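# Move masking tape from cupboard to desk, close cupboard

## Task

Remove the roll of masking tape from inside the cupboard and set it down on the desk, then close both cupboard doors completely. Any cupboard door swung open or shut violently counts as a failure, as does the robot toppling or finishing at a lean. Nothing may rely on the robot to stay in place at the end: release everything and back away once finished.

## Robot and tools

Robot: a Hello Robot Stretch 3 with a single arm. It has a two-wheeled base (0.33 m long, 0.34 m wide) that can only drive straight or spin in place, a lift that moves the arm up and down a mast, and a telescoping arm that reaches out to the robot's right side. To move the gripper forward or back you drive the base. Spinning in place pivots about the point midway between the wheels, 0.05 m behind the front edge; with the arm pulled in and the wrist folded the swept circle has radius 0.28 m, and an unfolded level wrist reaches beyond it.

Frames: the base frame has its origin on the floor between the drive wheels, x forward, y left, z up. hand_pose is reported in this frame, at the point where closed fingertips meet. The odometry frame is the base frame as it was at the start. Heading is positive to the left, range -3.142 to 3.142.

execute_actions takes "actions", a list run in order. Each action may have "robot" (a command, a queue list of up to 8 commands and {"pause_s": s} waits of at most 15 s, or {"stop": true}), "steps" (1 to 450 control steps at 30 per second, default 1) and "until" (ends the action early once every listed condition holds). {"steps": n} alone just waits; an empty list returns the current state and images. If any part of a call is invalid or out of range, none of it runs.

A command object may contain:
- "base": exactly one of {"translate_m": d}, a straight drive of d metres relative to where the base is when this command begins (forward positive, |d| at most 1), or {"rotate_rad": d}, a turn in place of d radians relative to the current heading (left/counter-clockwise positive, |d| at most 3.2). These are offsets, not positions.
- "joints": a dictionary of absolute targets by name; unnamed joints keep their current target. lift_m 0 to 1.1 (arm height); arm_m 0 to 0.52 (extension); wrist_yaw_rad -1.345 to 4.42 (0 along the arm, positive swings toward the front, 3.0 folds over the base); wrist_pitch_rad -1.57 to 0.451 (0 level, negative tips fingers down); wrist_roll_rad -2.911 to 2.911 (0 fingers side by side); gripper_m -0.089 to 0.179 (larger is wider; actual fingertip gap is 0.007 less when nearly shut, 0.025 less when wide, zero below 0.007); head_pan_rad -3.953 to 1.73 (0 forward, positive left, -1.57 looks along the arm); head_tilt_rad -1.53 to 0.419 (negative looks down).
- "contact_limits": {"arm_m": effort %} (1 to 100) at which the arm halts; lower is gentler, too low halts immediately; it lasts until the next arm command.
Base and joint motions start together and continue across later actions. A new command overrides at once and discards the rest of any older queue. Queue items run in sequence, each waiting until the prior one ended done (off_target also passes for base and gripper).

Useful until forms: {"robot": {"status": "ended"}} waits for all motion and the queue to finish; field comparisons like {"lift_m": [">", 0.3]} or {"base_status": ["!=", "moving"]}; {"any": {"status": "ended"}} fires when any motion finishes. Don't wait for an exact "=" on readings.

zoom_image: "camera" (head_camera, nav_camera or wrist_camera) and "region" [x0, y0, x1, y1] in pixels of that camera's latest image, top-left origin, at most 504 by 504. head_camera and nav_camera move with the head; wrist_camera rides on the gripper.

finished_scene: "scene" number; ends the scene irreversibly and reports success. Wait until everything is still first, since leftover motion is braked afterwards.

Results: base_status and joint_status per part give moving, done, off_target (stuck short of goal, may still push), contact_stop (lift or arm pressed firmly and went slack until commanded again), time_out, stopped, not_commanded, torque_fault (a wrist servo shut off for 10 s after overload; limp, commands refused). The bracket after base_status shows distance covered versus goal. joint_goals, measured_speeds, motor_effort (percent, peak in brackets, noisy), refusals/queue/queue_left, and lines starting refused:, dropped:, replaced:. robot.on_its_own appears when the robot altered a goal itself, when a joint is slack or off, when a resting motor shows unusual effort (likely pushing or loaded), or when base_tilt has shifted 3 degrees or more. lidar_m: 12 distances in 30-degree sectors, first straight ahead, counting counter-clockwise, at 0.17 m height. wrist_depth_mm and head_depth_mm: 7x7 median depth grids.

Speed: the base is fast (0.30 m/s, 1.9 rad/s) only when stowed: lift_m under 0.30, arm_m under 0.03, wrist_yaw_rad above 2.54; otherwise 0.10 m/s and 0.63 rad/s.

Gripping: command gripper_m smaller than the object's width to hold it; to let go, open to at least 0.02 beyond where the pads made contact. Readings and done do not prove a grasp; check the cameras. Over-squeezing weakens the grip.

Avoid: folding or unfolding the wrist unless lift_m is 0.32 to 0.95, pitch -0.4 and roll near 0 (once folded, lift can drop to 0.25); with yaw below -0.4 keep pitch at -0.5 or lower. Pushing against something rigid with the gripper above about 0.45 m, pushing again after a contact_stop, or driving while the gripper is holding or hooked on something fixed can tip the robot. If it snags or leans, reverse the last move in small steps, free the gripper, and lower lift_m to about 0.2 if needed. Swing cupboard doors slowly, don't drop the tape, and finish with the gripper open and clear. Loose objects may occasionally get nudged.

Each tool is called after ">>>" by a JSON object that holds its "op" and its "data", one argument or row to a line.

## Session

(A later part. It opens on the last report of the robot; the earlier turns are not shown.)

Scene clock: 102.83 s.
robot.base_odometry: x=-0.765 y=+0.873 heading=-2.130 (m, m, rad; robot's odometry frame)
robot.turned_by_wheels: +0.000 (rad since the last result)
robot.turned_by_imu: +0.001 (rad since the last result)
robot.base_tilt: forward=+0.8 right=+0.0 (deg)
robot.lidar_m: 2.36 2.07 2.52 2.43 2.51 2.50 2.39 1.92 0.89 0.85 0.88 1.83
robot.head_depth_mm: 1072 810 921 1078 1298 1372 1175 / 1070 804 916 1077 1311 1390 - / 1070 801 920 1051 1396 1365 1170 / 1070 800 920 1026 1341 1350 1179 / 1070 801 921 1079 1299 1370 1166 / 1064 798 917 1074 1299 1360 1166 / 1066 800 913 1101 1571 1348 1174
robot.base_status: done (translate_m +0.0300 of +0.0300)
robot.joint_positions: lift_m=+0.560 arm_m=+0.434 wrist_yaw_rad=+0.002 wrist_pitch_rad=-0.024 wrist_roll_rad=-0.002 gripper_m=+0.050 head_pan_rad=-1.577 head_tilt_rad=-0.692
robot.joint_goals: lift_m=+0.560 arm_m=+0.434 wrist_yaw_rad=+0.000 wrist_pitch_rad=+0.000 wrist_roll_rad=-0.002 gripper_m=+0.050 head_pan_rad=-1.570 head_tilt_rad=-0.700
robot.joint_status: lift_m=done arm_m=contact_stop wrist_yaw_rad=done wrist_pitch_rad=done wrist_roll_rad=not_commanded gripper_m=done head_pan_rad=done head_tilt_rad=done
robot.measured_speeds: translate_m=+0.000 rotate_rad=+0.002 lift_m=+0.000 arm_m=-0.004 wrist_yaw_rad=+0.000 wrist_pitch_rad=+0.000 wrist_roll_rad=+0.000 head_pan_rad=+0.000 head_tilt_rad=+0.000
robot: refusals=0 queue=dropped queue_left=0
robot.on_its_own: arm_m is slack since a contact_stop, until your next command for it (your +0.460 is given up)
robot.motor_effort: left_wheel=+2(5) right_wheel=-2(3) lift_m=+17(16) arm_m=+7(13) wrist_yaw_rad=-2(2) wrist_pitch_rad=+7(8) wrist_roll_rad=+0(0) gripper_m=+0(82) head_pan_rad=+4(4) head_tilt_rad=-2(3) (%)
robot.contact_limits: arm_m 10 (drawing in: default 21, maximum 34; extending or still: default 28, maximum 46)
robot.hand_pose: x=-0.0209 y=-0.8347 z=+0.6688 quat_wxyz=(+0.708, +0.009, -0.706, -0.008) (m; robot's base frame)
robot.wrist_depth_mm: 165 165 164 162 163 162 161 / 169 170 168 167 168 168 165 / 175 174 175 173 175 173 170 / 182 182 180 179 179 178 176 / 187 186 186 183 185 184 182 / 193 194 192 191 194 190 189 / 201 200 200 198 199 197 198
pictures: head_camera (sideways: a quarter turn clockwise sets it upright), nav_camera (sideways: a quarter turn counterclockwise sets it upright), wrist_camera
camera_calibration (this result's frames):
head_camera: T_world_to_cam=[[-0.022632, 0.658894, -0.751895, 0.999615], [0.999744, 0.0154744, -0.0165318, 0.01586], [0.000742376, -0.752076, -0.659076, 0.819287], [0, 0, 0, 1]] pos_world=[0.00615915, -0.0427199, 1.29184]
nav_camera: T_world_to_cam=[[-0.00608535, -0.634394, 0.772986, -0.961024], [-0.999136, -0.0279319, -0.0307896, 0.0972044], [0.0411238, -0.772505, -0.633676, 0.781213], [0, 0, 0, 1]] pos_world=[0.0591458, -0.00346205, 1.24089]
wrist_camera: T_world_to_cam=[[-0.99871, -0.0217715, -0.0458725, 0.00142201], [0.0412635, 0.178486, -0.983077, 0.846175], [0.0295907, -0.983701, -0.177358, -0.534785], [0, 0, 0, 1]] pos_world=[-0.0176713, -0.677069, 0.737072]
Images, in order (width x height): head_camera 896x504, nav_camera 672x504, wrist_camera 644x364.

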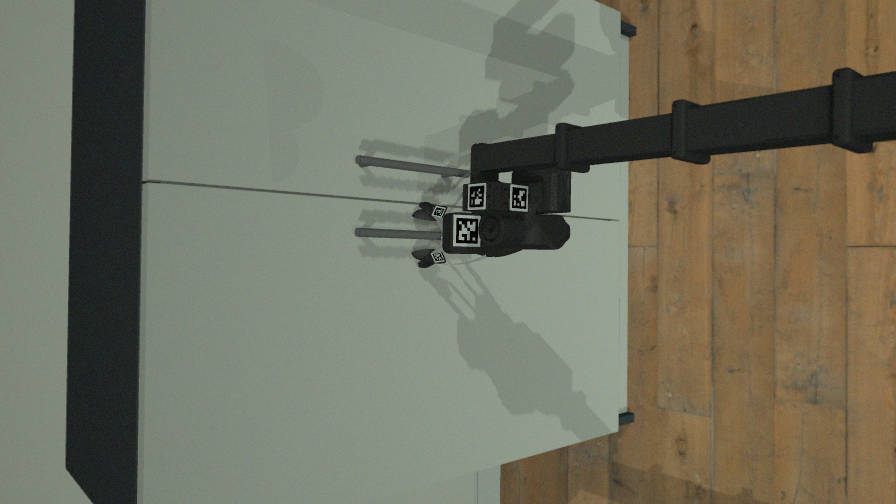

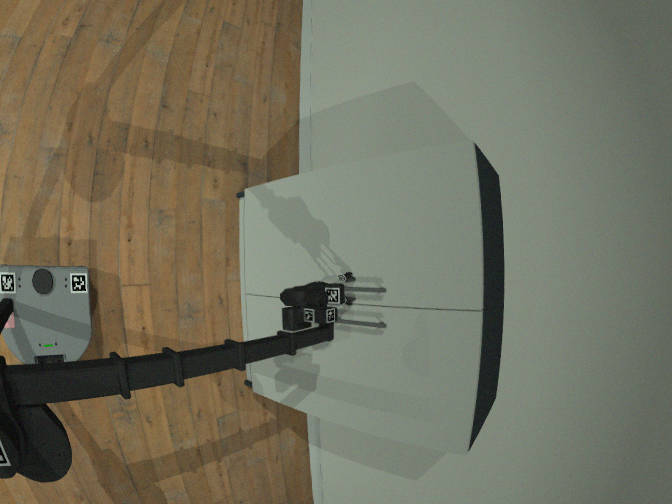

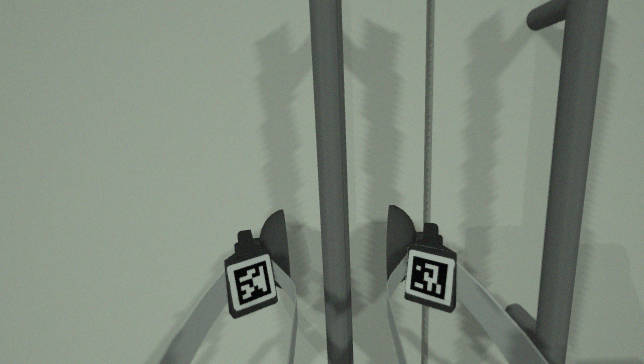

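>>> {"op": "execute_actions", "data": {
  "actions": [
    {"robot":[{"joints":{"arm_m":0.43}},{"joints":{"gripper_m":-0.07}}],"steps":450,"until":{"robot":{"status":"ended"}}}
  ]
}}

>>> {"op": "execute_actions", "data": {
  "actions": [
    {"robot":{"joints":{"arm_m":0.41}},"steps":450,"until":{"robot":{"status":"ended"}}}
  ]
}}

Scene clock: 115.17 s.
robot.base_odometry: x=-0.765 y=+0.873 heading=-2.130 (m, m, rad; robot's odometry frame)
robot.turned_by_wheels: +0.000 (rad since the last result)
robot.turned_by_imu: +0.001 (rad since the last result)
robot.base_tilt: forward=+0.8 right=+0.0 (deg)
robot.lidar_m: 2.36 2.06 2.52 2.44 2.51 2.50 2.39 1.92 0.89 0.84 0.87 1.83
robot.head_depth_mm: 1066 806 920 1073 1306 1372 1181 / 1069 802 921 1072 1307 1396 - / 1073 798 919 1048 1386 1359 1171 / 1067 792 910 1023 1339 1362 1183 / 1066 793 915 1066 1287 1356 1176 / 1066 794 916 1074 1299 1362 1166 / 1068 793 914 1097 1572 1353 1163
robot.base_status: done (translate_m +0.0300 of +0.0300)
robot.joint_positions: lift_m=+0.560 arm_m=+0.430 wrist_yaw_rad=+0.005 wrist_pitch_rad=-0.021 wrist_roll_rad=-0.002 gripper_m=-0.068 head_pan_rad=-1.577 head_tilt_rad=-0.692
robot.joint_goals: lift_m=+0.560 arm_m=+0.430 wrist_yaw_rad=+0.000 wrist_pitch_rad=+0.000 wrist_roll_rad=-0.002 gripper_m=-0.070 head_pan_rad=-1.570 head_tilt_rad=-0.700
robot.joint_status: lift_m=done arm_m=done wrist_yaw_rad=done wrist_pitch_rad=done wrist_roll_rad=not_commanded gripper_m=done head_pan_rad=done head_tilt_rad=done
robot.measured_speeds: translate_m=+0.000 rotate_rad=+0.000 lift_m=+0.000 arm_m=+0.000 wrist_yaw_rad=+0.000 wrist_pitch_rad=+0.000 wrist_roll_rad=+0.000 head_pan_rad=+0.000 head_tilt_rad=+0.000
robot: refusals=0 queue=done queue_left=0
robot.motor_effort: left_wheel=+6(7) right_wheel=-4(4) lift_m=+17(17) arm_m=-4(1) wrist_yaw_rad=-4(4) wrist_pitch_rad=+6(7) wrist_roll_rad=+0(0) gripper_m=-36(100) head_pan_rad=+4(4) head_tilt_rad=-2(3) (%)
robot.hand_pose: x=-0.0202 y=-0.8310 z=+0.6694 quat_wxyz=(+0.708, +0.009, -0.706, -0.006) (m; robot's base frame)
robot.wrist_depth_mm: 164 163 162 160 162 165 163 / 169 168 168 165 166 171 167 / 175 173 173 170 171 176 173 / 180 180 178 176 177 181 180 / 188 186 184 147 185 188 185 / 194 192 190 151 193 193 193 / 201 199 198 196 197 198 200
pictures: head_camera (sideways: a quarter turn clockwise sets it upright), nav_camera (sideways: a quarter turn counterclockwise sets it upright), wrist_camera
camera_calibration (this result's frames):
head_camera: T_world_to_cam=[[-0.0226332, 0.658894, -0.751895, 0.999615], [0.999744, 0.0154762, -0.0165318, 0.01586], [0.000743721, -0.752076, -0.659076, 0.819287], [0, 0, 0, 1]] pos_world=[0.00615923, -0.0427199, 1.29184]
nav_camera: T_world_to_cam=[[-0.00608421, -0.634394, 0.772986, -0.961024], [-0.999135, -0.0279337, -0.0307896, 0.0972044], [0.0411251, -0.772505, -0.633676, 0.781213], [0, 0, 0, 1]] pos_world=[0.0591458, -0.00346196, 1.24089]
wrist_camera: T_world_to_cam=[[-0.998646, -0.0246434, -0.0458238, -0.000181236], [0.0407844, 0.176102, -0.983527, 0.844426], [0.0323071, -0.984063, -0.174859, -0.532973], [0, 0, 0, 1]] pos_world=[-0.0174016, -0.673189, 0.737312]
Images, in order (width x height): head_camera 896x504, nav_camera 672x504, wrist_camera 644x364.

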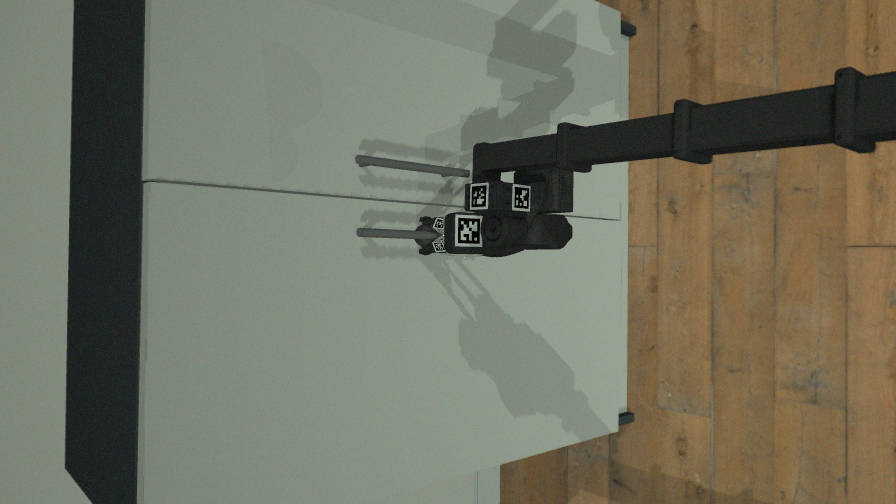

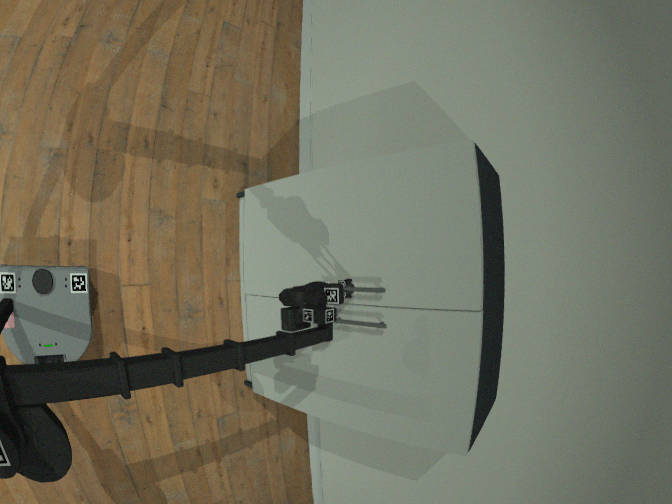

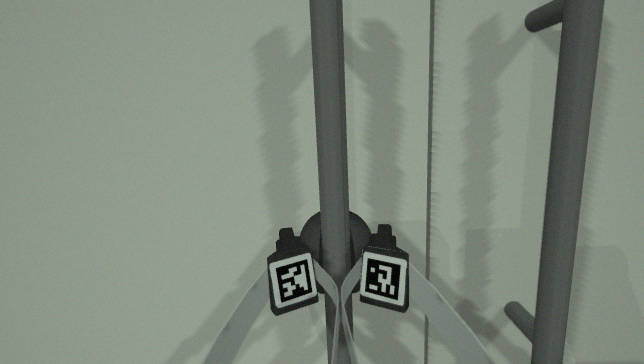

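Scene clock: 116.07 s.
robot.base_odometry: x=-0.765 y=+0.873 heading=-2.130 (m, m, rad; robot's odometry frame)
robot.turned_by_wheels: +0.000 (rad since the last result)
robot.turned_by_imu: +0.000 (rad since the last result)
robot.base_tilt: forward=+0.8 right=+0.0 (deg)
robot.lidar_m: 2.36 2.06 2.52 2.43 2.52 2.50 2.39 1.92 0.89 0.83 0.87 1.83
robot.head_depth_mm: 1074 806 918 1079 1311 1373 1181 / 1069 802 922 1073 1299 1385 - / 1071 796 918 1041 1391 1375 1177 / 1071 788 889 996 1303 1355 1180 / 1068 785 896 1057 1281 1351 1173 / 1072 790 905 1062 1281 1340 1168 / 1069 791 909 1103 1563 1353 1169
robot.base_status: done (translate_m +0.0300 of +0.0300)
robot.joint_positions: lift_m=+0.560 arm_m=+0.410 wrist_yaw_rad=+0.010 wrist_pitch_rad=-0.021 wrist_roll_rad=-0.002 gripper_m=-0.065 head_pan_rad=-1.577 head_tilt_rad=-0.692
robot.joint_goals: lift_m=+0.560 arm_m=+0.410 wrist_yaw_rad=+0.000 wrist_pitch_rad=+0.000 wrist_roll_rad=-0.002 gripper_m=-0.066 head_pan_rad=-1.570 head_tilt_rad=-0.700
robot.joint_status: lift_m=done arm_m=done wrist_yaw_rad=done wrist_pitch_rad=done wrist_roll_rad=not_commanded gripper_m=done head_pan_rad=done head_tilt_rad=done
robot.measured_speeds: translate_m=+0.000 rotate_rad=+0.000 lift_m=+0.000 arm_m=+0.000 wrist_yaw_rad=+0.000 wrist_pitch_rad=+0.000 wrist_roll_rad=+0.000 head_pan_rad=+0.000 head_tilt_rad=+0.000
robot: refusals=0 queue=done queue_left=0
robot.motor_effort: left_wheel=+7(7) right_wheel=-4(6) lift_m=+17(15) arm_m=-4(5) wrist_yaw_rad=-10(10) wrist_pitch_rad=+6(6) wrist_roll_rad=+0(0) gripper_m=-35(37) head_pan_rad=+4(4) head_tilt_rad=-3(1) (%)
robot.hand_pose: x=-0.0188 y=-0.8111 z=+0.6694 quat_wxyz=(+0.708, +0.011, -0.706, -0.004) (m; robot's base frame)
robot.wrist_depth_mm: 172 169 165 160 160 182 182 / 177 173 171 165 164 188 187 / 184 180 176 171 171 194 194 / 190 186 183 176 174 200 200 / 198 194 188 149 180 208 208 / 206 200 195 152 214 212 215 / 213 210 202 199 194 223 222
pictures: head_camera (sideways: a quarter turn clockwise sets it upright), nav_camera (sideways: a quarter turn counterclockwise sets it upright), wrist_camera
camera_calibration (this result's frames):
head_camera: T_world_to_cam=[[-0.0226332, 0.658894, -0.751895, 0.999615], [0.999744, 0.0154762, -0.0165318, 0.01586], [0.000743721, -0.752076, -0.659076, 0.819287], [0, 0, 0, 1]] pos_world=[0.00615923, -0.0427199, 1.29184]
nav_camera: T_world_to_cam=[[-0.00608421, -0.634394, 0.772986, -0.961024], [-0.999135, -0.0279337, -0.0307896, 0.0972044], [0.0411251, -0.772505, -0.633676, 0.781213], [0, 0, 0, 1]] pos_world=[0.0591458, -0.00346195, 1.24089]
wrist_camera: T_world_to_cam=[[-0.998492, -0.0302314, -0.0458246, -0.00278915], [0.0397991, 0.176327, -0.983527, 0.841016], [0.0378135, -0.983867, -0.174858, -0.513111], [0, 0, 0, 1]] pos_world=[-0.0168541, -0.653211, 0.737312]
Images, in order (width x height): head_camera 896x504, nav_camera 672x504, wrist_camera 644x364.

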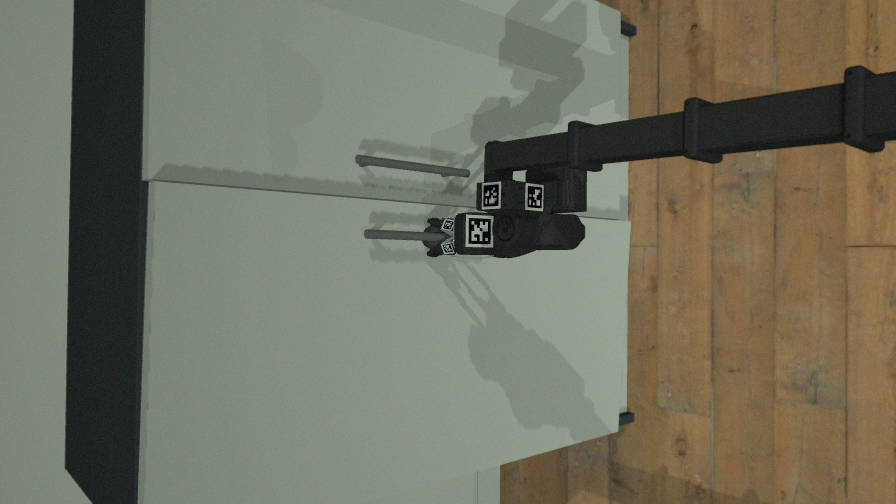

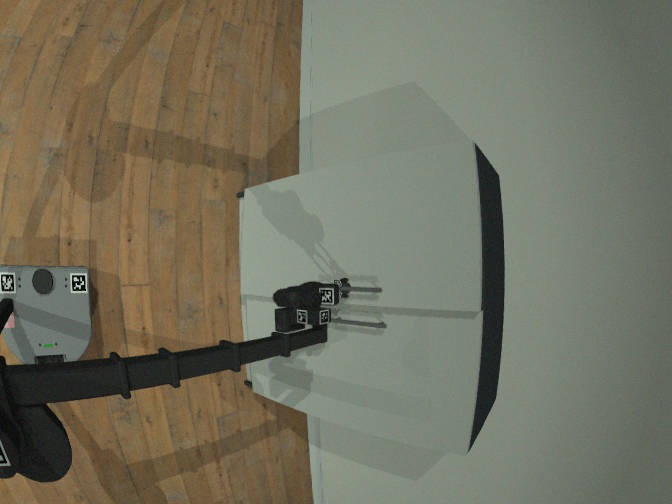

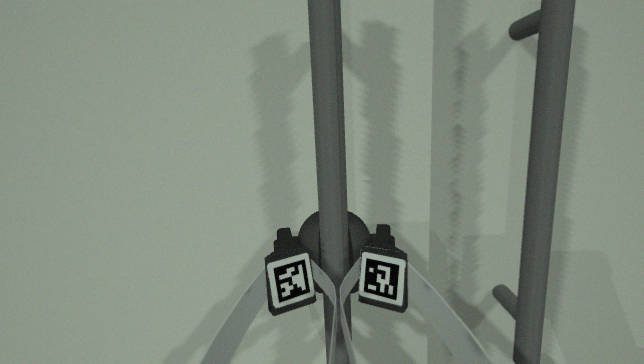

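>>> {"op": "execute_actions", "data": {
  "actions": [
    {"robot":[{"joints":{"arm_m":0.369,"gripper_m":-0.045},"base":{"translate_m":0.014}},{"joints":{"arm_m":0.337},"base":{"translate_m":0.011}},{"joints":{"arm_m":0.305},"base":{"translate_m":0.014}}],"steps":450,"until":{"robot":{"status":"ended"}}}
  ]
}}

Scene clock: 135.50 s.
robot.base_odometry: x=-0.786 y=+0.840 heading=-2.130 (m, m, rad; robot's odometry frame)
robot.turned_by_wheels: +0.000 (rad since the last result)
robot.turned_by_imu: +0.001 (rad since the last result)
robot.base_tilt: forward=+0.8 right=+0.0 (deg)
robot.lidar_m: 2.32 2.03 2.52 2.43 2.51 2.54 2.43 1.92 0.89 0.71 0.83 1.83
robot.head_depth_mm: 1072 806 919 1076 1310 1380 1183 / 1066 804 918 1074 1303 1400 - / 1069 795 786 1029 1227 1329 1174 / 1064 715 786 913 1148 1326 1174 / 1068 743 820 970 1184 1359 1165 / 1068 759 859 1021 1262 1368 1168 / 1082 780 902 1614 1597 1351 1160
robot.base_status: done (translate_m +0.0140 of +0.0140)
robot.joint_positions: lift_m=+0.560 arm_m=+0.305 wrist_yaw_rad=-0.014 wrist_pitch_rad=-0.023 wrist_roll_rad=-0.002 gripper_m=-0.032 head_pan_rad=-1.577 head_tilt_rad=-0.692
robot.joint_goals: lift_m=+0.560 arm_m=+0.305 wrist_yaw_rad=+0.000 wrist_pitch_rad=+0.000 wrist_roll_rad=-0.002 gripper_m=-0.033 head_pan_rad=-1.570 head_tilt_rad=-0.700
robot.joint_status: lift_m=done arm_m=done wrist_yaw_rad=done wrist_pitch_rad=done wrist_roll_rad=not_commanded gripper_m=off_target head_pan_rad=done head_tilt_rad=done
robot.measured_speeds: translate_m=+0.000 rotate_rad=+0.000 lift_m=+0.000 arm_m=+0.000 wrist_yaw_rad=+0.000 wrist_pitch_rad=+0.000 wrist_roll_rad=+0.000 head_pan_rad=+0.000 head_tilt_rad=+0.000
robot: refusals=0 queue=done queue_left=0
robot.on_its_own: gripper_m is held at -0.033, not at your -0.045, by its stall guard, which is still easing; wrist_yaw_rad is at rest, and its effort (+13) is outside its rest range (-12 to +12)
robot.motor_effort: left_wheel=-3(12) right_wheel=+3(9) lift_m=+17(18) arm_m=-4(2) wrist_yaw_rad=+13(22) wrist_pitch_rad=+6(6) wrist_roll_rad=+0(0) gripper_m=-21(81) head_pan_rad=+4(4) head_tilt_rad=-3(4) (%)
robot.hand_pose: x=-0.0250 y=-0.7060 z=+0.6691 quat_wxyz=(+0.708, +0.003, -0.706, -0.013) (m; robot's base frame)
robot.wrist_depth_mm: 221 201 183 162 155 283 285 / 230 209 189 167 159 292 292 / 241 216 196 173 164 302 305 / 251 228 205 185 171 312 313 / 267 237 213 150 175 324 324 / 281 249 226 154 192 333 333 / 299 263 232 209 190 349 350
pictures: head_camera (sideways: a quarter turn clockwise sets it upright), nav_camera (sideways: a quarter turn counterclockwise sets it upright), wrist_camera
camera_calibration (this result's frames):
head_camera: T_world_to_cam=[[-0.0226329, 0.658894, -0.751895, 0.999615], [0.999744, 0.0154758, -0.0165318, 0.01586], [0.000743451, -0.752076, -0.659076, 0.819287], [0, 0, 0, 1]] pos_world=[0.00615921, -0.0427199, 1.29184]
nav_camera: T_world_to_cam=[[-0.00608444, -0.634394, 0.772986, -0.961024], [-0.999135, -0.0279334, -0.0307896, 0.0972044], [0.0411249, -0.772505, -0.633676, 0.781213], [0, 0, 0, 1]] pos_world=[0.0591458, -0.00346198, 1.24089]
wrist_camera: T_world_to_cam=[[-0.99893, -0.00614507, -0.0458481, 0.0112406], [0.0440435, 0.176649, -0.983288, 0.822562], [0.0141414, -0.984255, -0.176189, -0.409508], [0, 0, 0, 1]] pos_world=[-0.019209, -0.548296, 0.73718]
Images, in order (width x height): head_camera 896x504, nav_camera 672x504, wrist_camera 644x364.

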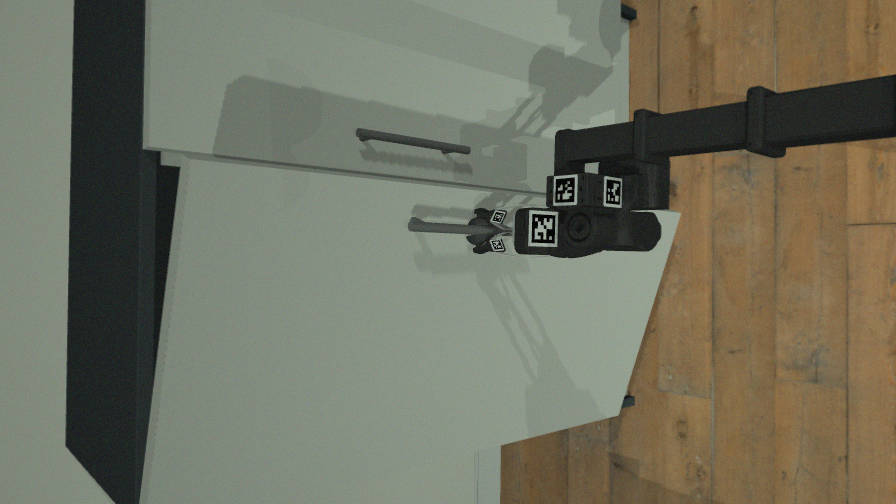

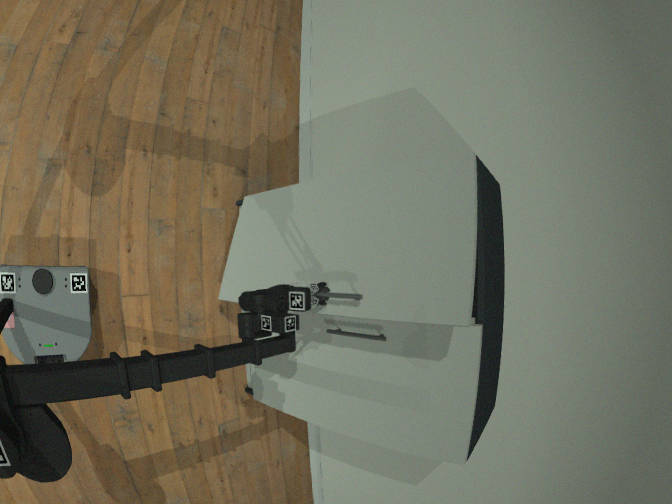

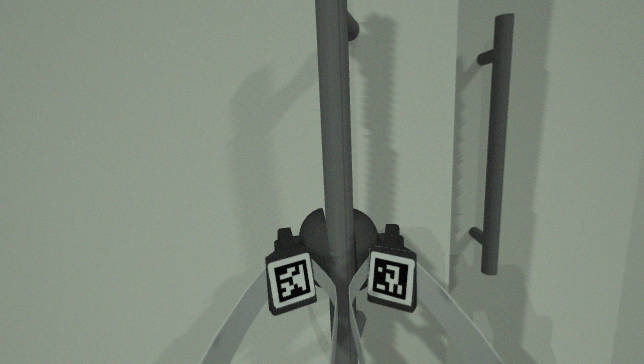

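>>> {"op": "execute_actions", "data": {
  "actions": [
    {"robot":[{"joints":{"arm_m":0.273,"wrist_yaw_rad":-0.075,"gripper_m":-0.03},"base":{"translate_m":0.032}},{"joints":{"arm_m":0.246,"wrist_yaw_rad":-0.15},"base":{"translate_m":0.038}},{"joints":{"arm_m":0.223,"wrist_yaw_rad":-0.225},"base":{"translate_m":0.041}},{"joints":{"arm_m":0.202,"wrist_yaw_rad":-0.3,"head_pan_rad":-1.8},"base":{"translate_m":0.042}}],"steps":450,"until":{"robot":{"status":"ended"}}}
  ]
}}

Scene clock: 151.63 s.
robot.base_odometry: x=-0.845 y=+0.746 heading=-2.130 (m, m, rad; robot's odometry frame)
robot.turned_by_wheels: +0.000 (rad since the last result)
robot.turned_by_imu: +0.000 (rad since the last result)
robot.base_tilt: forward=+0.7 right=+0.0 (deg)
robot.lidar_m: 2.21 1.94 2.53 2.43 2.51 2.66 2.54 1.92 0.88 0.62 0.86 1.82
robot.head_depth_mm: 1069 806 914 1070 1300 1372 1182 / 1062 797 664 1022 1291 1403 - / 1068 796 688 785 916 - 1168 / 1076 696 745 868 1034 1291 1170 / 1062 728 808 966 1180 1365 1172 / 1081 776 896 1582 1571 1346 1171 / 1116 1257 1453 1707 1614 1355 1163
robot.base_status: done (translate_m +0.0410 of +0.0410)
robot.joint_positions: lift_m=+0.560 arm_m=+0.223 wrist_yaw_rad=-0.246 wrist_pitch_rad=-0.024 wrist_roll_rad=-0.002 gripper_m=-0.029 head_pan_rad=-1.577 head_tilt_rad=-0.692
robot.joint_goals: lift_m=+0.560 arm_m=+0.223 wrist_yaw_rad=-0.225 wrist_pitch_rad=+0.000 wrist_roll_rad=-0.002 gripper_m=-0.030 head_pan_rad=-1.570 head_tilt_rad=-0.700
robot.joint_status: lift_m=done arm_m=done wrist_yaw_rad=off_target wrist_pitch_rad=done wrist_roll_rad=not_commanded gripper_m=done head_pan_rad=done head_tilt_rad=done
robot.measured_speeds: translate_m=+0.000 rotate_rad=+0.000 lift_m=+0.000 arm_m=+0.000 wrist_yaw_rad=+0.000 wrist_pitch_rad=+0.000 wrist_roll_rad=+0.000 head_pan_rad=+0.000 head_tilt_rad=+0.000
robot: refusals=0 queue=dropped queue_left=0
robot.on_its_own: wrist_yaw_rad is at rest, and its effort (+20) is outside its rest range (-12 to +12)
robot.motor_effort: left_wheel=-6(18) right_wheel=+7(6) lift_m=+17(17) arm_m=-3(10) wrist_yaw_rad=+20(23) wrist_pitch_rad=+7(7) wrist_roll_rad=+0(0) gripper_m=-21(24) head_pan_rad=+4(4) head_tilt_rad=-3(2) (%)
robot.hand_pose: x=-0.0838 y=-0.6161 z=+0.6688 quat_wxyz=(+0.702, -0.078, -0.702, -0.096) (m; robot's base frame)
robot.wrist_depth_mm: 228 205 185 161 154 432 466 / 237 215 192 174 159 447 482 / 248 223 199 180 164 461 500 / 262 233 207 187 169 480 515 / 277 245 216 150 173 480 536 / 294 256 229 154 188 513 565 / 311 269 236 210 191 544 593
pictures: head_camera (sideways: a quarter turn clockwise sets it upright), nav_camera (sideways: a quarter turn counterclockwise sets it upright), wrist_camera
dropped: robot: command 2 of its queue: wrist_yaw_rad: off_target
camera_calibration (this result's frames):
head_camera: T_world_to_cam=[[-0.022633, 0.658894, -0.751895, 0.999615], [0.999744, 0.0154759, -0.0165318, 0.01586], [0.000743541, -0.752076, -0.659076, 0.819287], [0, 0, 0, 1]] pos_world=[0.00615922, -0.0427199, 1.29184]
nav_camera: T_world_to_cam=[[-0.00608436, -0.634394, 0.772986, -0.961024], [-0.999135, -0.0279335, -0.0307896, 0.0972044], [0.041125, -0.772505, -0.633676, 0.781213], [0, 0, 0, 1]] pos_world=[0.0591458, -0.00346197, 1.24089]
wrist_camera: T_world_to_cam=[[-0.973414, 0.224413, -0.0458716, 0.0972095], [0.0838792, 0.162888, -0.983073, 0.803694], [-0.213143, -0.960784, -0.177381, -0.324103], [0, 0, 0, 1]] pos_world=[-0.0418681, -0.46412, 0.737059]
Images, in order (width x height): head_camera 896x504, nav_camera 672x504, wrist_camera 644x364.

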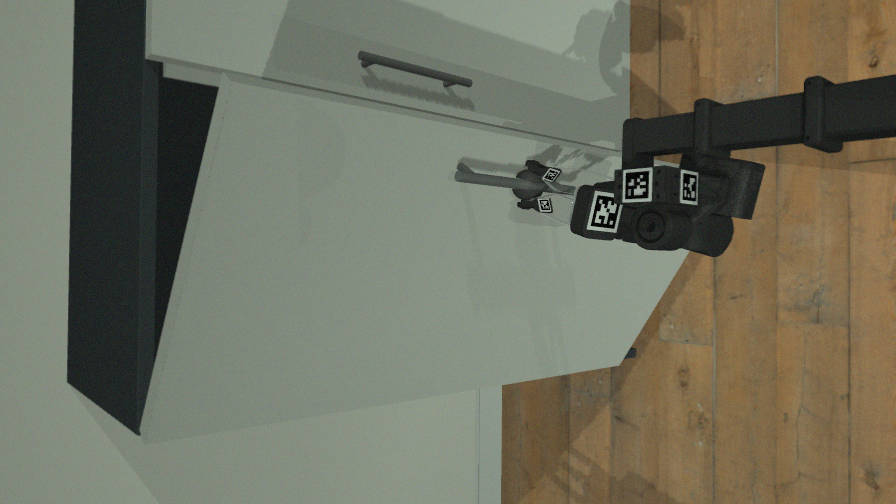

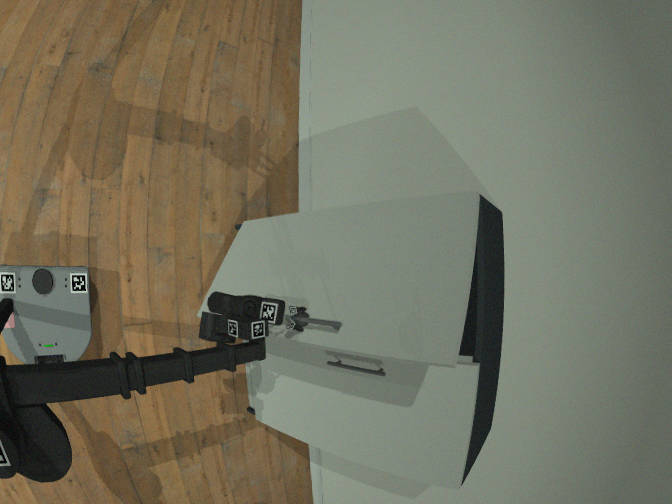

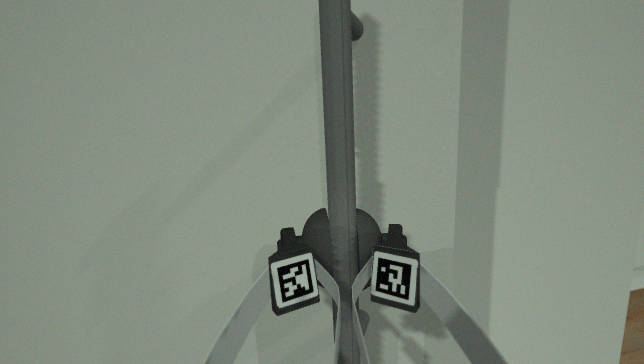

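>>> {"op": "execute_actions", "data": {
  "actions": [
    {"robot":{"joints":{"wrist_yaw_rad":-0.25,"gripper_m":0.015}},"steps":450,"until":{"robot":{"status":"ended"}}},
    {"robot":{"joints":{"gripper_m":0.045}},"steps":450,"until":{"robot":{"status":"ended"}}},
    {"steps":10}
  ]
}}

Scene clock: 159.80 s.
robot.base_odometry: x=-0.845 y=+0.746 heading=-2.130 (m, m, rad; robot's odometry frame)
robot.turned_by_wheels: +0.000 (rad since the last result)
robot.turned_by_imu: +0.001 (rad since the last result)
robot.base_tilt: forward=+0.8 right=+0.0 (deg)
robot.lidar_m: 2.21 1.93 2.53 2.43 2.52 2.66 2.55 1.92 0.89 0.63 0.86 1.82
robot.head_depth_mm: 1069 806 915 1074 1296 1377 1183 / 1062 797 666 1021 1292 1385 - / 1067 793 694 797 934 - 1174 / 1065 692 748 876 1049 1302 1171 / 1058 732 815 963 1186 1361 1170 / 1083 776 899 1584 1569 1369 1167 / 1113 1259 1451 1694 1614 1354 1167
robot.base_status: done (translate_m +0.0410 of +0.0410)
robot.joint_positions: lift_m=+0.560 arm_m=+0.223 wrist_yaw_rad=-0.248 wrist_pitch_rad=-0.023 wrist_roll_rad=-0.002 gripper_m=+0.045 head_pan_rad=-1.577 head_tilt_rad=-0.692
robot.joint_goals: lift_m=+0.560 arm_m=+0.223 wrist_yaw_rad=-0.250 wrist_pitch_rad=+0.000 wrist_roll_rad=-0.002 gripper_m=+0.045 head_pan_rad=-1.570 head_tilt_rad=-0.700
robot.joint_status: lift_m=done arm_m=done wrist_yaw_rad=done wrist_pitch_rad=done wrist_roll_rad=not_commanded gripper_m=done head_pan_rad=done head_tilt_rad=done
robot.measured_speeds: translate_m=+0.000 rotate_rad=+0.000 lift_m=+0.000 arm_m=+0.000 wrist_yaw_rad=+0.000 wrist_pitch_rad=+0.000 wrist_roll_rad=+0.000 head_pan_rad=+0.000 head_tilt_rad=+0.000
robot: refusals=0 queue=done queue_left=0
robot.motor_effort: left_wheel=+2(6) right_wheel=-1(6) lift_m=+17(17) arm_m=-3(3) wrist_yaw_rad=-2(17) wrist_pitch_rad=+7(7) wrist_roll_rad=+0(0) gripper_m=+0(80) head_pan_rad=+4(4) head_tilt_rad=-3(2) (%)
robot.hand_pose: x=-0.0842 y=-0.6160 z=+0.6690 quat_wxyz=(+0.701, -0.079, -0.702, -0.096) (m; robot's base frame)
robot.wrist_depth_mm: 232 211 191 175 160 431 465 / 242 220 198 180 165 444 480 / 254 228 206 187 171 457 498 / 266 239 214 193 177 470 518 / 285 249 227 198 179 491 538 / 298 261 240 206 196 513 567 / 314 274 238 216 197 534 583
pictures: head_camera (sideways: a quarter turn clockwise sets it upright), nav_camera (sideways: a quarter turn counterclockwise sets it upright), wrist_camera
camera_calibration (this result's frames):
head_camera: T_world_to_cam=[[-0.022633, 0.658894, -0.751895, 0.999615], [0.999744, 0.0154759, -0.0165318, 0.01586], [0.000743541, -0.752076, -0.659076, 0.819287], [0, 0, 0, 1]] pos_world=[0.00615922, -0.0427199, 1.29184]
nav_camera: T_world_to_cam=[[-0.00608436, -0.634394, 0.772986, -0.961024], [-0.999135, -0.0279335, -0.0307896, 0.0972044], [0.041125, -0.772505, -0.633676, 0.781213], [0, 0, 0, 1]] pos_world=[0.0591458, -0.00346197, 1.24089]
wrist_camera: T_world_to_cam=[[-0.973061, 0.225941, -0.0458602, 0.0977715], [0.083984, 0.162133, -0.983189, 0.803499], [-0.214707, -0.960554, -0.17674, -0.324499], [0, 0, 0, 1]] pos_world=[-0.0420154, -0.464063, 0.737123]
Images, in order (width x height): head_camera 896x504, nav_camera 672x504, wrist_camera 644x364.

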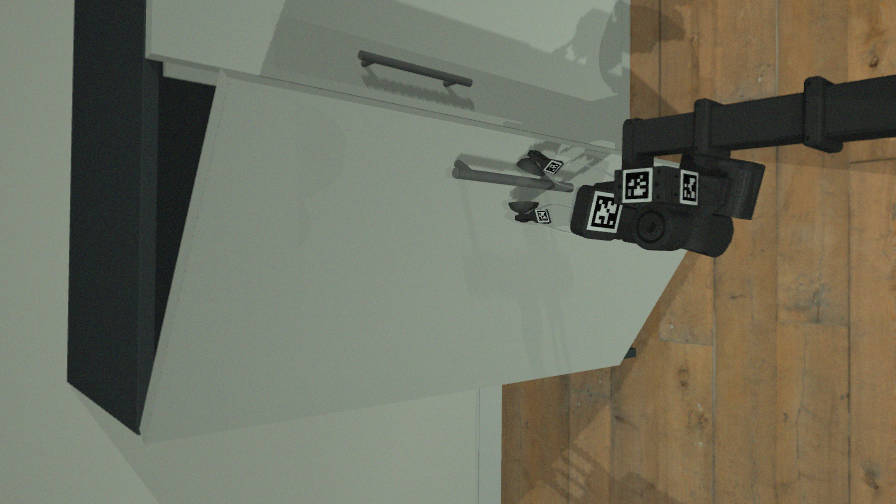

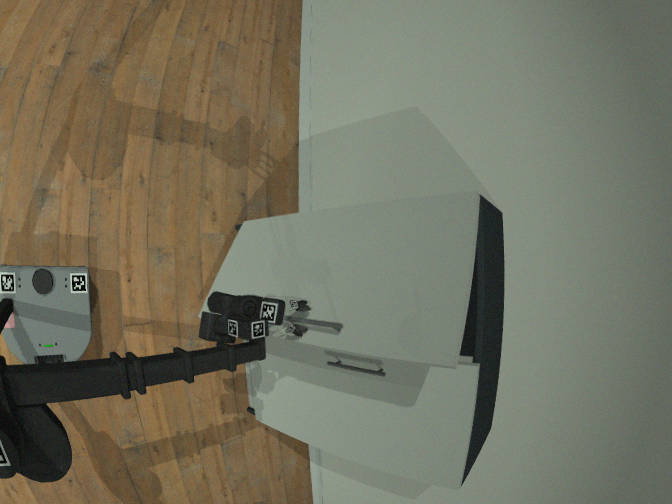

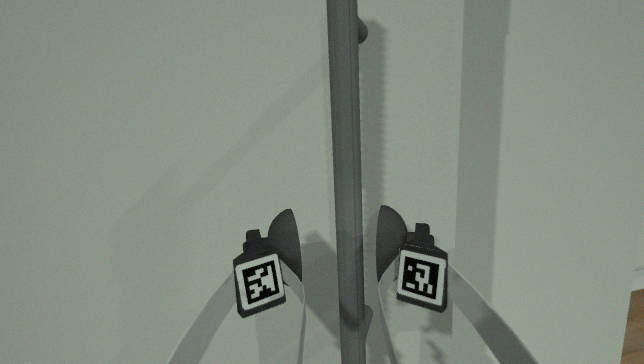

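>>> {"op": "execute_actions", "data": {
  "actions": [
    {"robot":[{"joints":{"arm_m":0.13}},{"joints":{"gripper_m":0.0,"lift_m":0.42,"head_pan_rad":-1.3},"base":{"translate_m":-0.33}},{"joints":{"wrist_yaw_rad":0.4}},{"joints":{"arm_m":0.383}},{"joints":{"wrist_yaw_rad":0.9}}],"steps":450,"until":{"robot":{"status":"ended"}}}
  ]
}}

Scene clock: 208.03 s.
robot.base_odometry: x=-0.670 y=+1.026 heading=-2.130 (m, m, rad; robot's odometry frame)
robot.turned_by_wheels: +0.000 (rad since the last result)
robot.turned_by_imu: +0.003 (rad since the last result)
robot.base_tilt: forward=+0.8 right=+0.1 (deg)
robot.lidar_m: 2.54 2.23 2.52 2.43 2.50 2.31 2.21 1.93 0.89 0.86 0.64 1.83
robot.head_depth_mm: 1049 773 866 994 1169 1345 1183 / 1064 799 891 1034 1206 1336 1175 / 1082 1237 1125 1163 1329 1359 1174 / 1111 826 719 862 1034 1308 1169 / 1137 706 772 925 1154 1333 1174 / 1184 782 920 1153 1527 1349 1167 / 1244 958 1677 1906 1608 1351 1163
robot.base_status: done (translate_m -0.3300 of -0.3300)
robot.joint_positions: lift_m=+0.420 arm_m=+0.383 wrist_yaw_rad=+0.898 wrist_pitch_rad=-0.022 wrist_roll_rad=-0.002 gripper_m=+0.000 head_pan_rad=-1.307 head_tilt_rad=-0.692
robot.joint_goals: lift_m=+0.420 arm_m=+0.383 wrist_yaw_rad=+0.900 wrist_pitch_rad=+0.000 wrist_roll_rad=-0.002 gripper_m=+0.000 head_pan_rad=-1.300 head_tilt_rad=-0.700
robot.joint_status: lift_m=done arm_m=done wrist_yaw_rad=done wrist_pitch_rad=done wrist_roll_rad=not_commanded gripper_m=done head_pan_rad=done head_tilt_rad=done
robot.measured_speeds: translate_m=+0.000 rotate_rad=+0.000 lift_m=+0.000 arm_m=+0.000 wrist_yaw_rad=+0.000 wrist_pitch_rad=+0.000 wrist_roll_rad=+0.000 head_pan_rad=+0.000 head_tilt_rad=+0.000
robot: refusals=0 queue=done queue_left=0
robot.motor_effort: left_wheel=+3(5) right_wheel=+0(4) lift_m=+17(13) arm_m=+4(7) wrist_yaw_rad=+2(3) wrist_pitch_rad=+6(7) wrist_roll_rad=+0(0) gripper_m=-2(80) head_pan_rad=+4(32) head_tilt_rad=-3(2) (%)
robot.hand_pose: x=+0.1785 y=-0.6870 z=+0.5294 quat_wxyz=(+0.641, +0.314, -0.633, +0.300) (m; robot's base frame)
robot.wrist_depth_mm: - 146 130 545 421 445 410 / - 152 121 610 748 667 547 / - - 119 618 802 687 568 / - - 123 642 739 663 237 / - - 126 575 484 451 238 / - - 130 - 775 338 244 / 942 923 137 654 687 687 228
pictures: head_camera (sideways: a quarter turn clockwise sets it upright), nav_camera (sideways: a quarter turn counterclockwise sets it upright), wrist_camera
camera_calibration (this result's frames):
head_camera: T_world_to_cam=[[-0.197382, 0.629042, -0.751895, 1.00068], [0.959476, 0.281306, -0.0165318, 0.0161056], [0.201113, -0.724688, -0.659076, 0.818065], [0, 0, 0, 1]] pos_world=[0.0175401, -0.0411596, 1.29184]
nav_camera: T_world_to_cam=[[0.163175, -0.61308, 0.772986, -0.962057], [-0.95557, -0.293151, -0.0307896, 0.0969386], [0.245478, -0.733618, -0.633676, 0.779966], [0, 0, 0, 1]] pos_world=[0.0581504, 0.0107976, 1.24089]
wrist_camera: T_world_to_cam=[[-0.607086, -0.793314, -0.0458304, -0.402557], [-0.111901, 0.142448, -0.983456, 0.677269], [0.786718, -0.591914, -0.175251, -0.287202], [0, 0, 0, 1]] pos_world=[0.0573478, -0.585829, 0.597283]
Images, in order (width x height): head_camera 896x504, nav_camera 672x504, wrist_camera 644x364.

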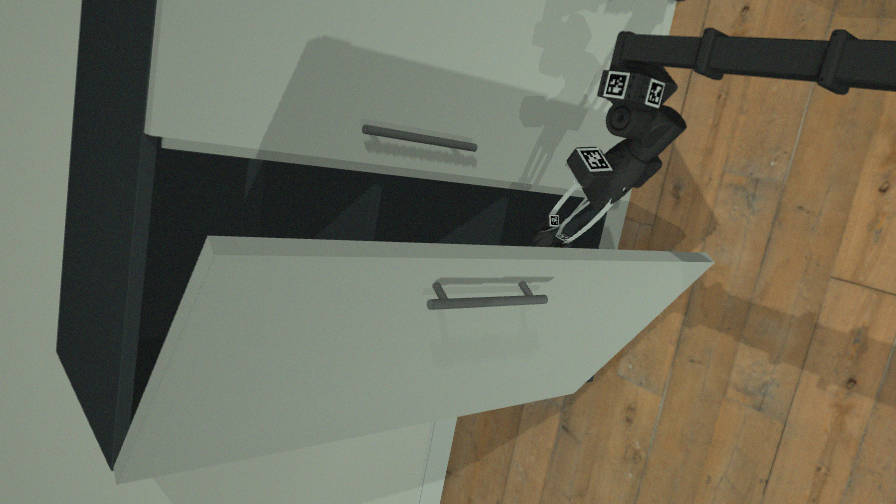

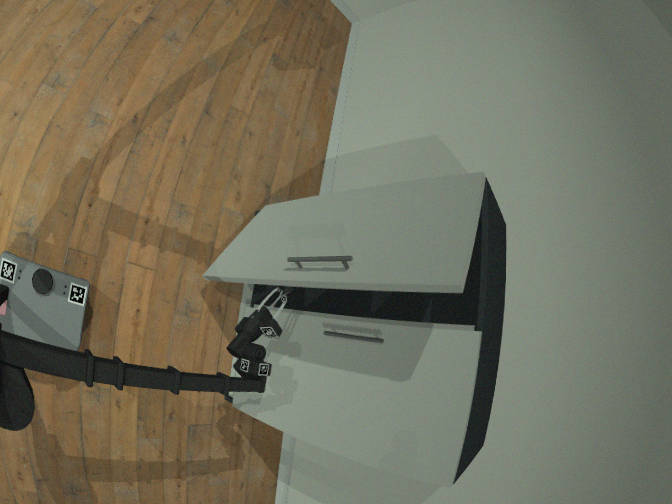

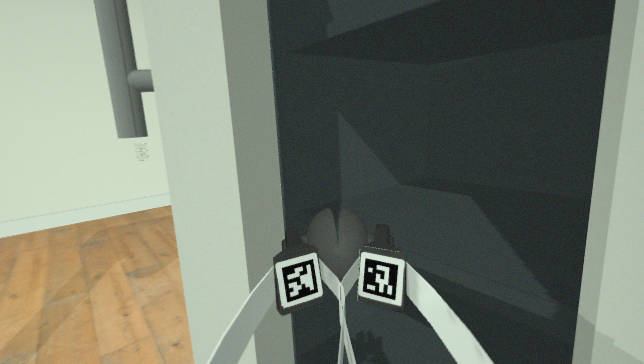

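>>> {"op": "execute_actions", "data": {
  "actions": [
    {"robot":[{"base":{"translate_m":0.05},"joints":{"wrist_yaw_rad":1.0}},{"base":{"translate_m":0.08},"joints":{"arm_m":0.33}}],"steps":450,"until":{"robot":{"status":"ended"}}}
  ]
}}

Scene clock: 215.90 s.
robot.base_odometry: x=-0.739 y=+0.916 heading=-2.130 (m, m, rad; robot's odometry frame)
robot.turned_by_wheels: +0.000 (rad since the last result)
robot.turned_by_imu: +0.000 (rad since the last result)
robot.base_tilt: forward=+0.8 right=-0.1 (deg)
robot.lidar_m: 2.41 2.11 2.52 2.44 2.51 2.45 2.34 1.93 0.89 0.85 0.51 1.83
robot.head_depth_mm: 1044 794 868 991 1171 1331 1183 / 1056 1213 1184 1143 1249 1320 1178 / 1080 1249 1178 1356 1517 1332 1172 / 1106 1286 1218 1395 1511 1353 1173 / 1152 1034 1112 1284 1455 1327 1167 / 1214 912 1528 1849 1581 1356 1166 / 1263 1442 1676 1905 1612 1349 1169
robot.base_status: done (translate_m +0.0800 of +0.0800)
robot.joint_positions: lift_m=+0.420 arm_m=+0.330 wrist_yaw_rad=+0.998 wrist_pitch_rad=-0.022 wrist_roll_rad=-0.002 gripper_m=+0.000 head_pan_rad=-1.307 head_tilt_rad=-0.692
robot.joint_goals: lift_m=+0.420 arm_m=+0.330 wrist_yaw_rad=+1.000 wrist_pitch_rad=+0.000 wrist_roll_rad=-0.002 gripper_m=+0.000 head_pan_rad=-1.300 head_tilt_rad=-0.700
robot.joint_status: lift_m=done arm_m=done wrist_yaw_rad=done wrist_pitch_rad=done wrist_roll_rad=not_commanded gripper_m=done head_pan_rad=done head_tilt_rad=done
robot.measured_speeds: translate_m=+0.000 rotate_rad=+0.000 lift_m=+0.000 arm_m=+0.000 wrist_yaw_rad=+0.000 wrist_pitch_rad=+0.000 wrist_roll_rad=+0.000 head_pan_rad=+0.000 head_tilt_rad=+0.000
robot: refusals=0 queue=done queue_left=0
robot.motor_effort: left_wheel=+2(9) right_wheel=-2(11) lift_m=+16(16) arm_m=-4(6) wrist_yaw_rad=+2(12) wrist_pitch_rad=+6(6) wrist_roll_rad=+0(0) gripper_m=-2(3) head_pan_rad=+4(4) head_tilt_rad=-3(3) (%)
robot.hand_pose: x=+0.1935 y=-0.6139 z=+0.5294 quat_wxyz=(+0.625, +0.345, -0.616, +0.332) (m; robot's base frame)
robot.wrist_depth_mm: 144 171 221 316 448 440 470 / 146 171 223 318 482 607 607 / 147 174 227 329 503 648 617 / 149 175 229 332 518 645 618 / 149 177 232 307 517 450 437 / 150 179 227 - 595 683 338 / 152 181 228 351 559 661 645
pictures: head_camera (sideways: a quarter turn clockwise sets it upright), nav_camera (sideways: a quarter turn counterclockwise sets it upright), wrist_camera
camera_calibration (this result's frames):
head_camera: T_world_to_cam=[[-0.197409, 0.629034, -0.751895, 1.00068], [0.959464, 0.281346, -0.0165318, 0.0161057], [0.201144, -0.724679, -0.659076, 0.818065], [0, 0, 0, 1]] pos_world=[0.0175419, -0.0411592, 1.29184]
nav_camera: T_world_to_cam=[[0.163201, -0.613073, 0.772986, -0.962057], [-0.955558, -0.293191, -0.0307896, 0.0969385], [0.245509, -0.733608, -0.633676, 0.779966], [0, 0, 0, 1]] pos_world=[0.05815, 0.0107998, 1.24089]
wrist_camera: T_world_to_cam=[[-0.524486, -0.850185, -0.0458302, -0.386411], [-0.12562, 0.13051, -0.983456, 0.663865], [0.842101, -0.510052, -0.175251, -0.216205], [0, 0, 0, 1]] pos_world=[0.0627939, -0.525437, 0.597283]
Images, in order (width x height): head_camera 896x504, nav_camera 672x504, wrist_camera 644x364.

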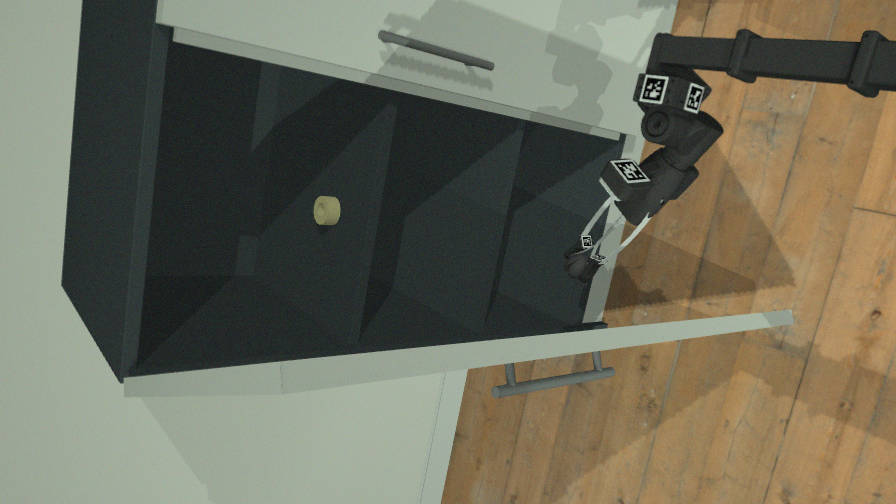

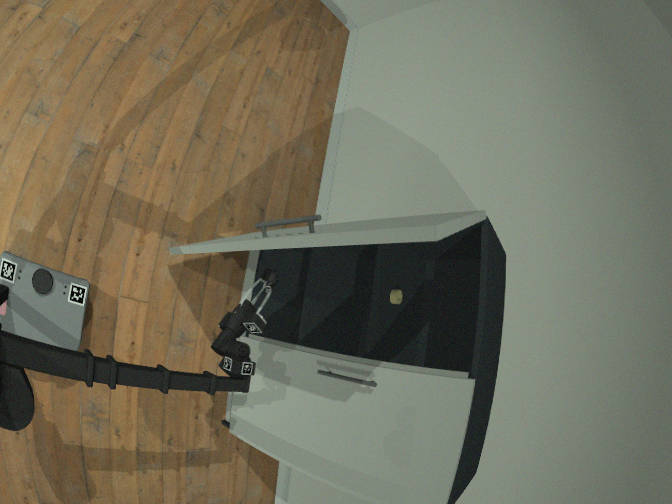

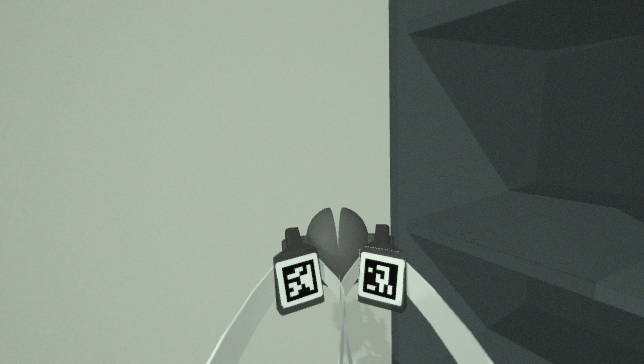

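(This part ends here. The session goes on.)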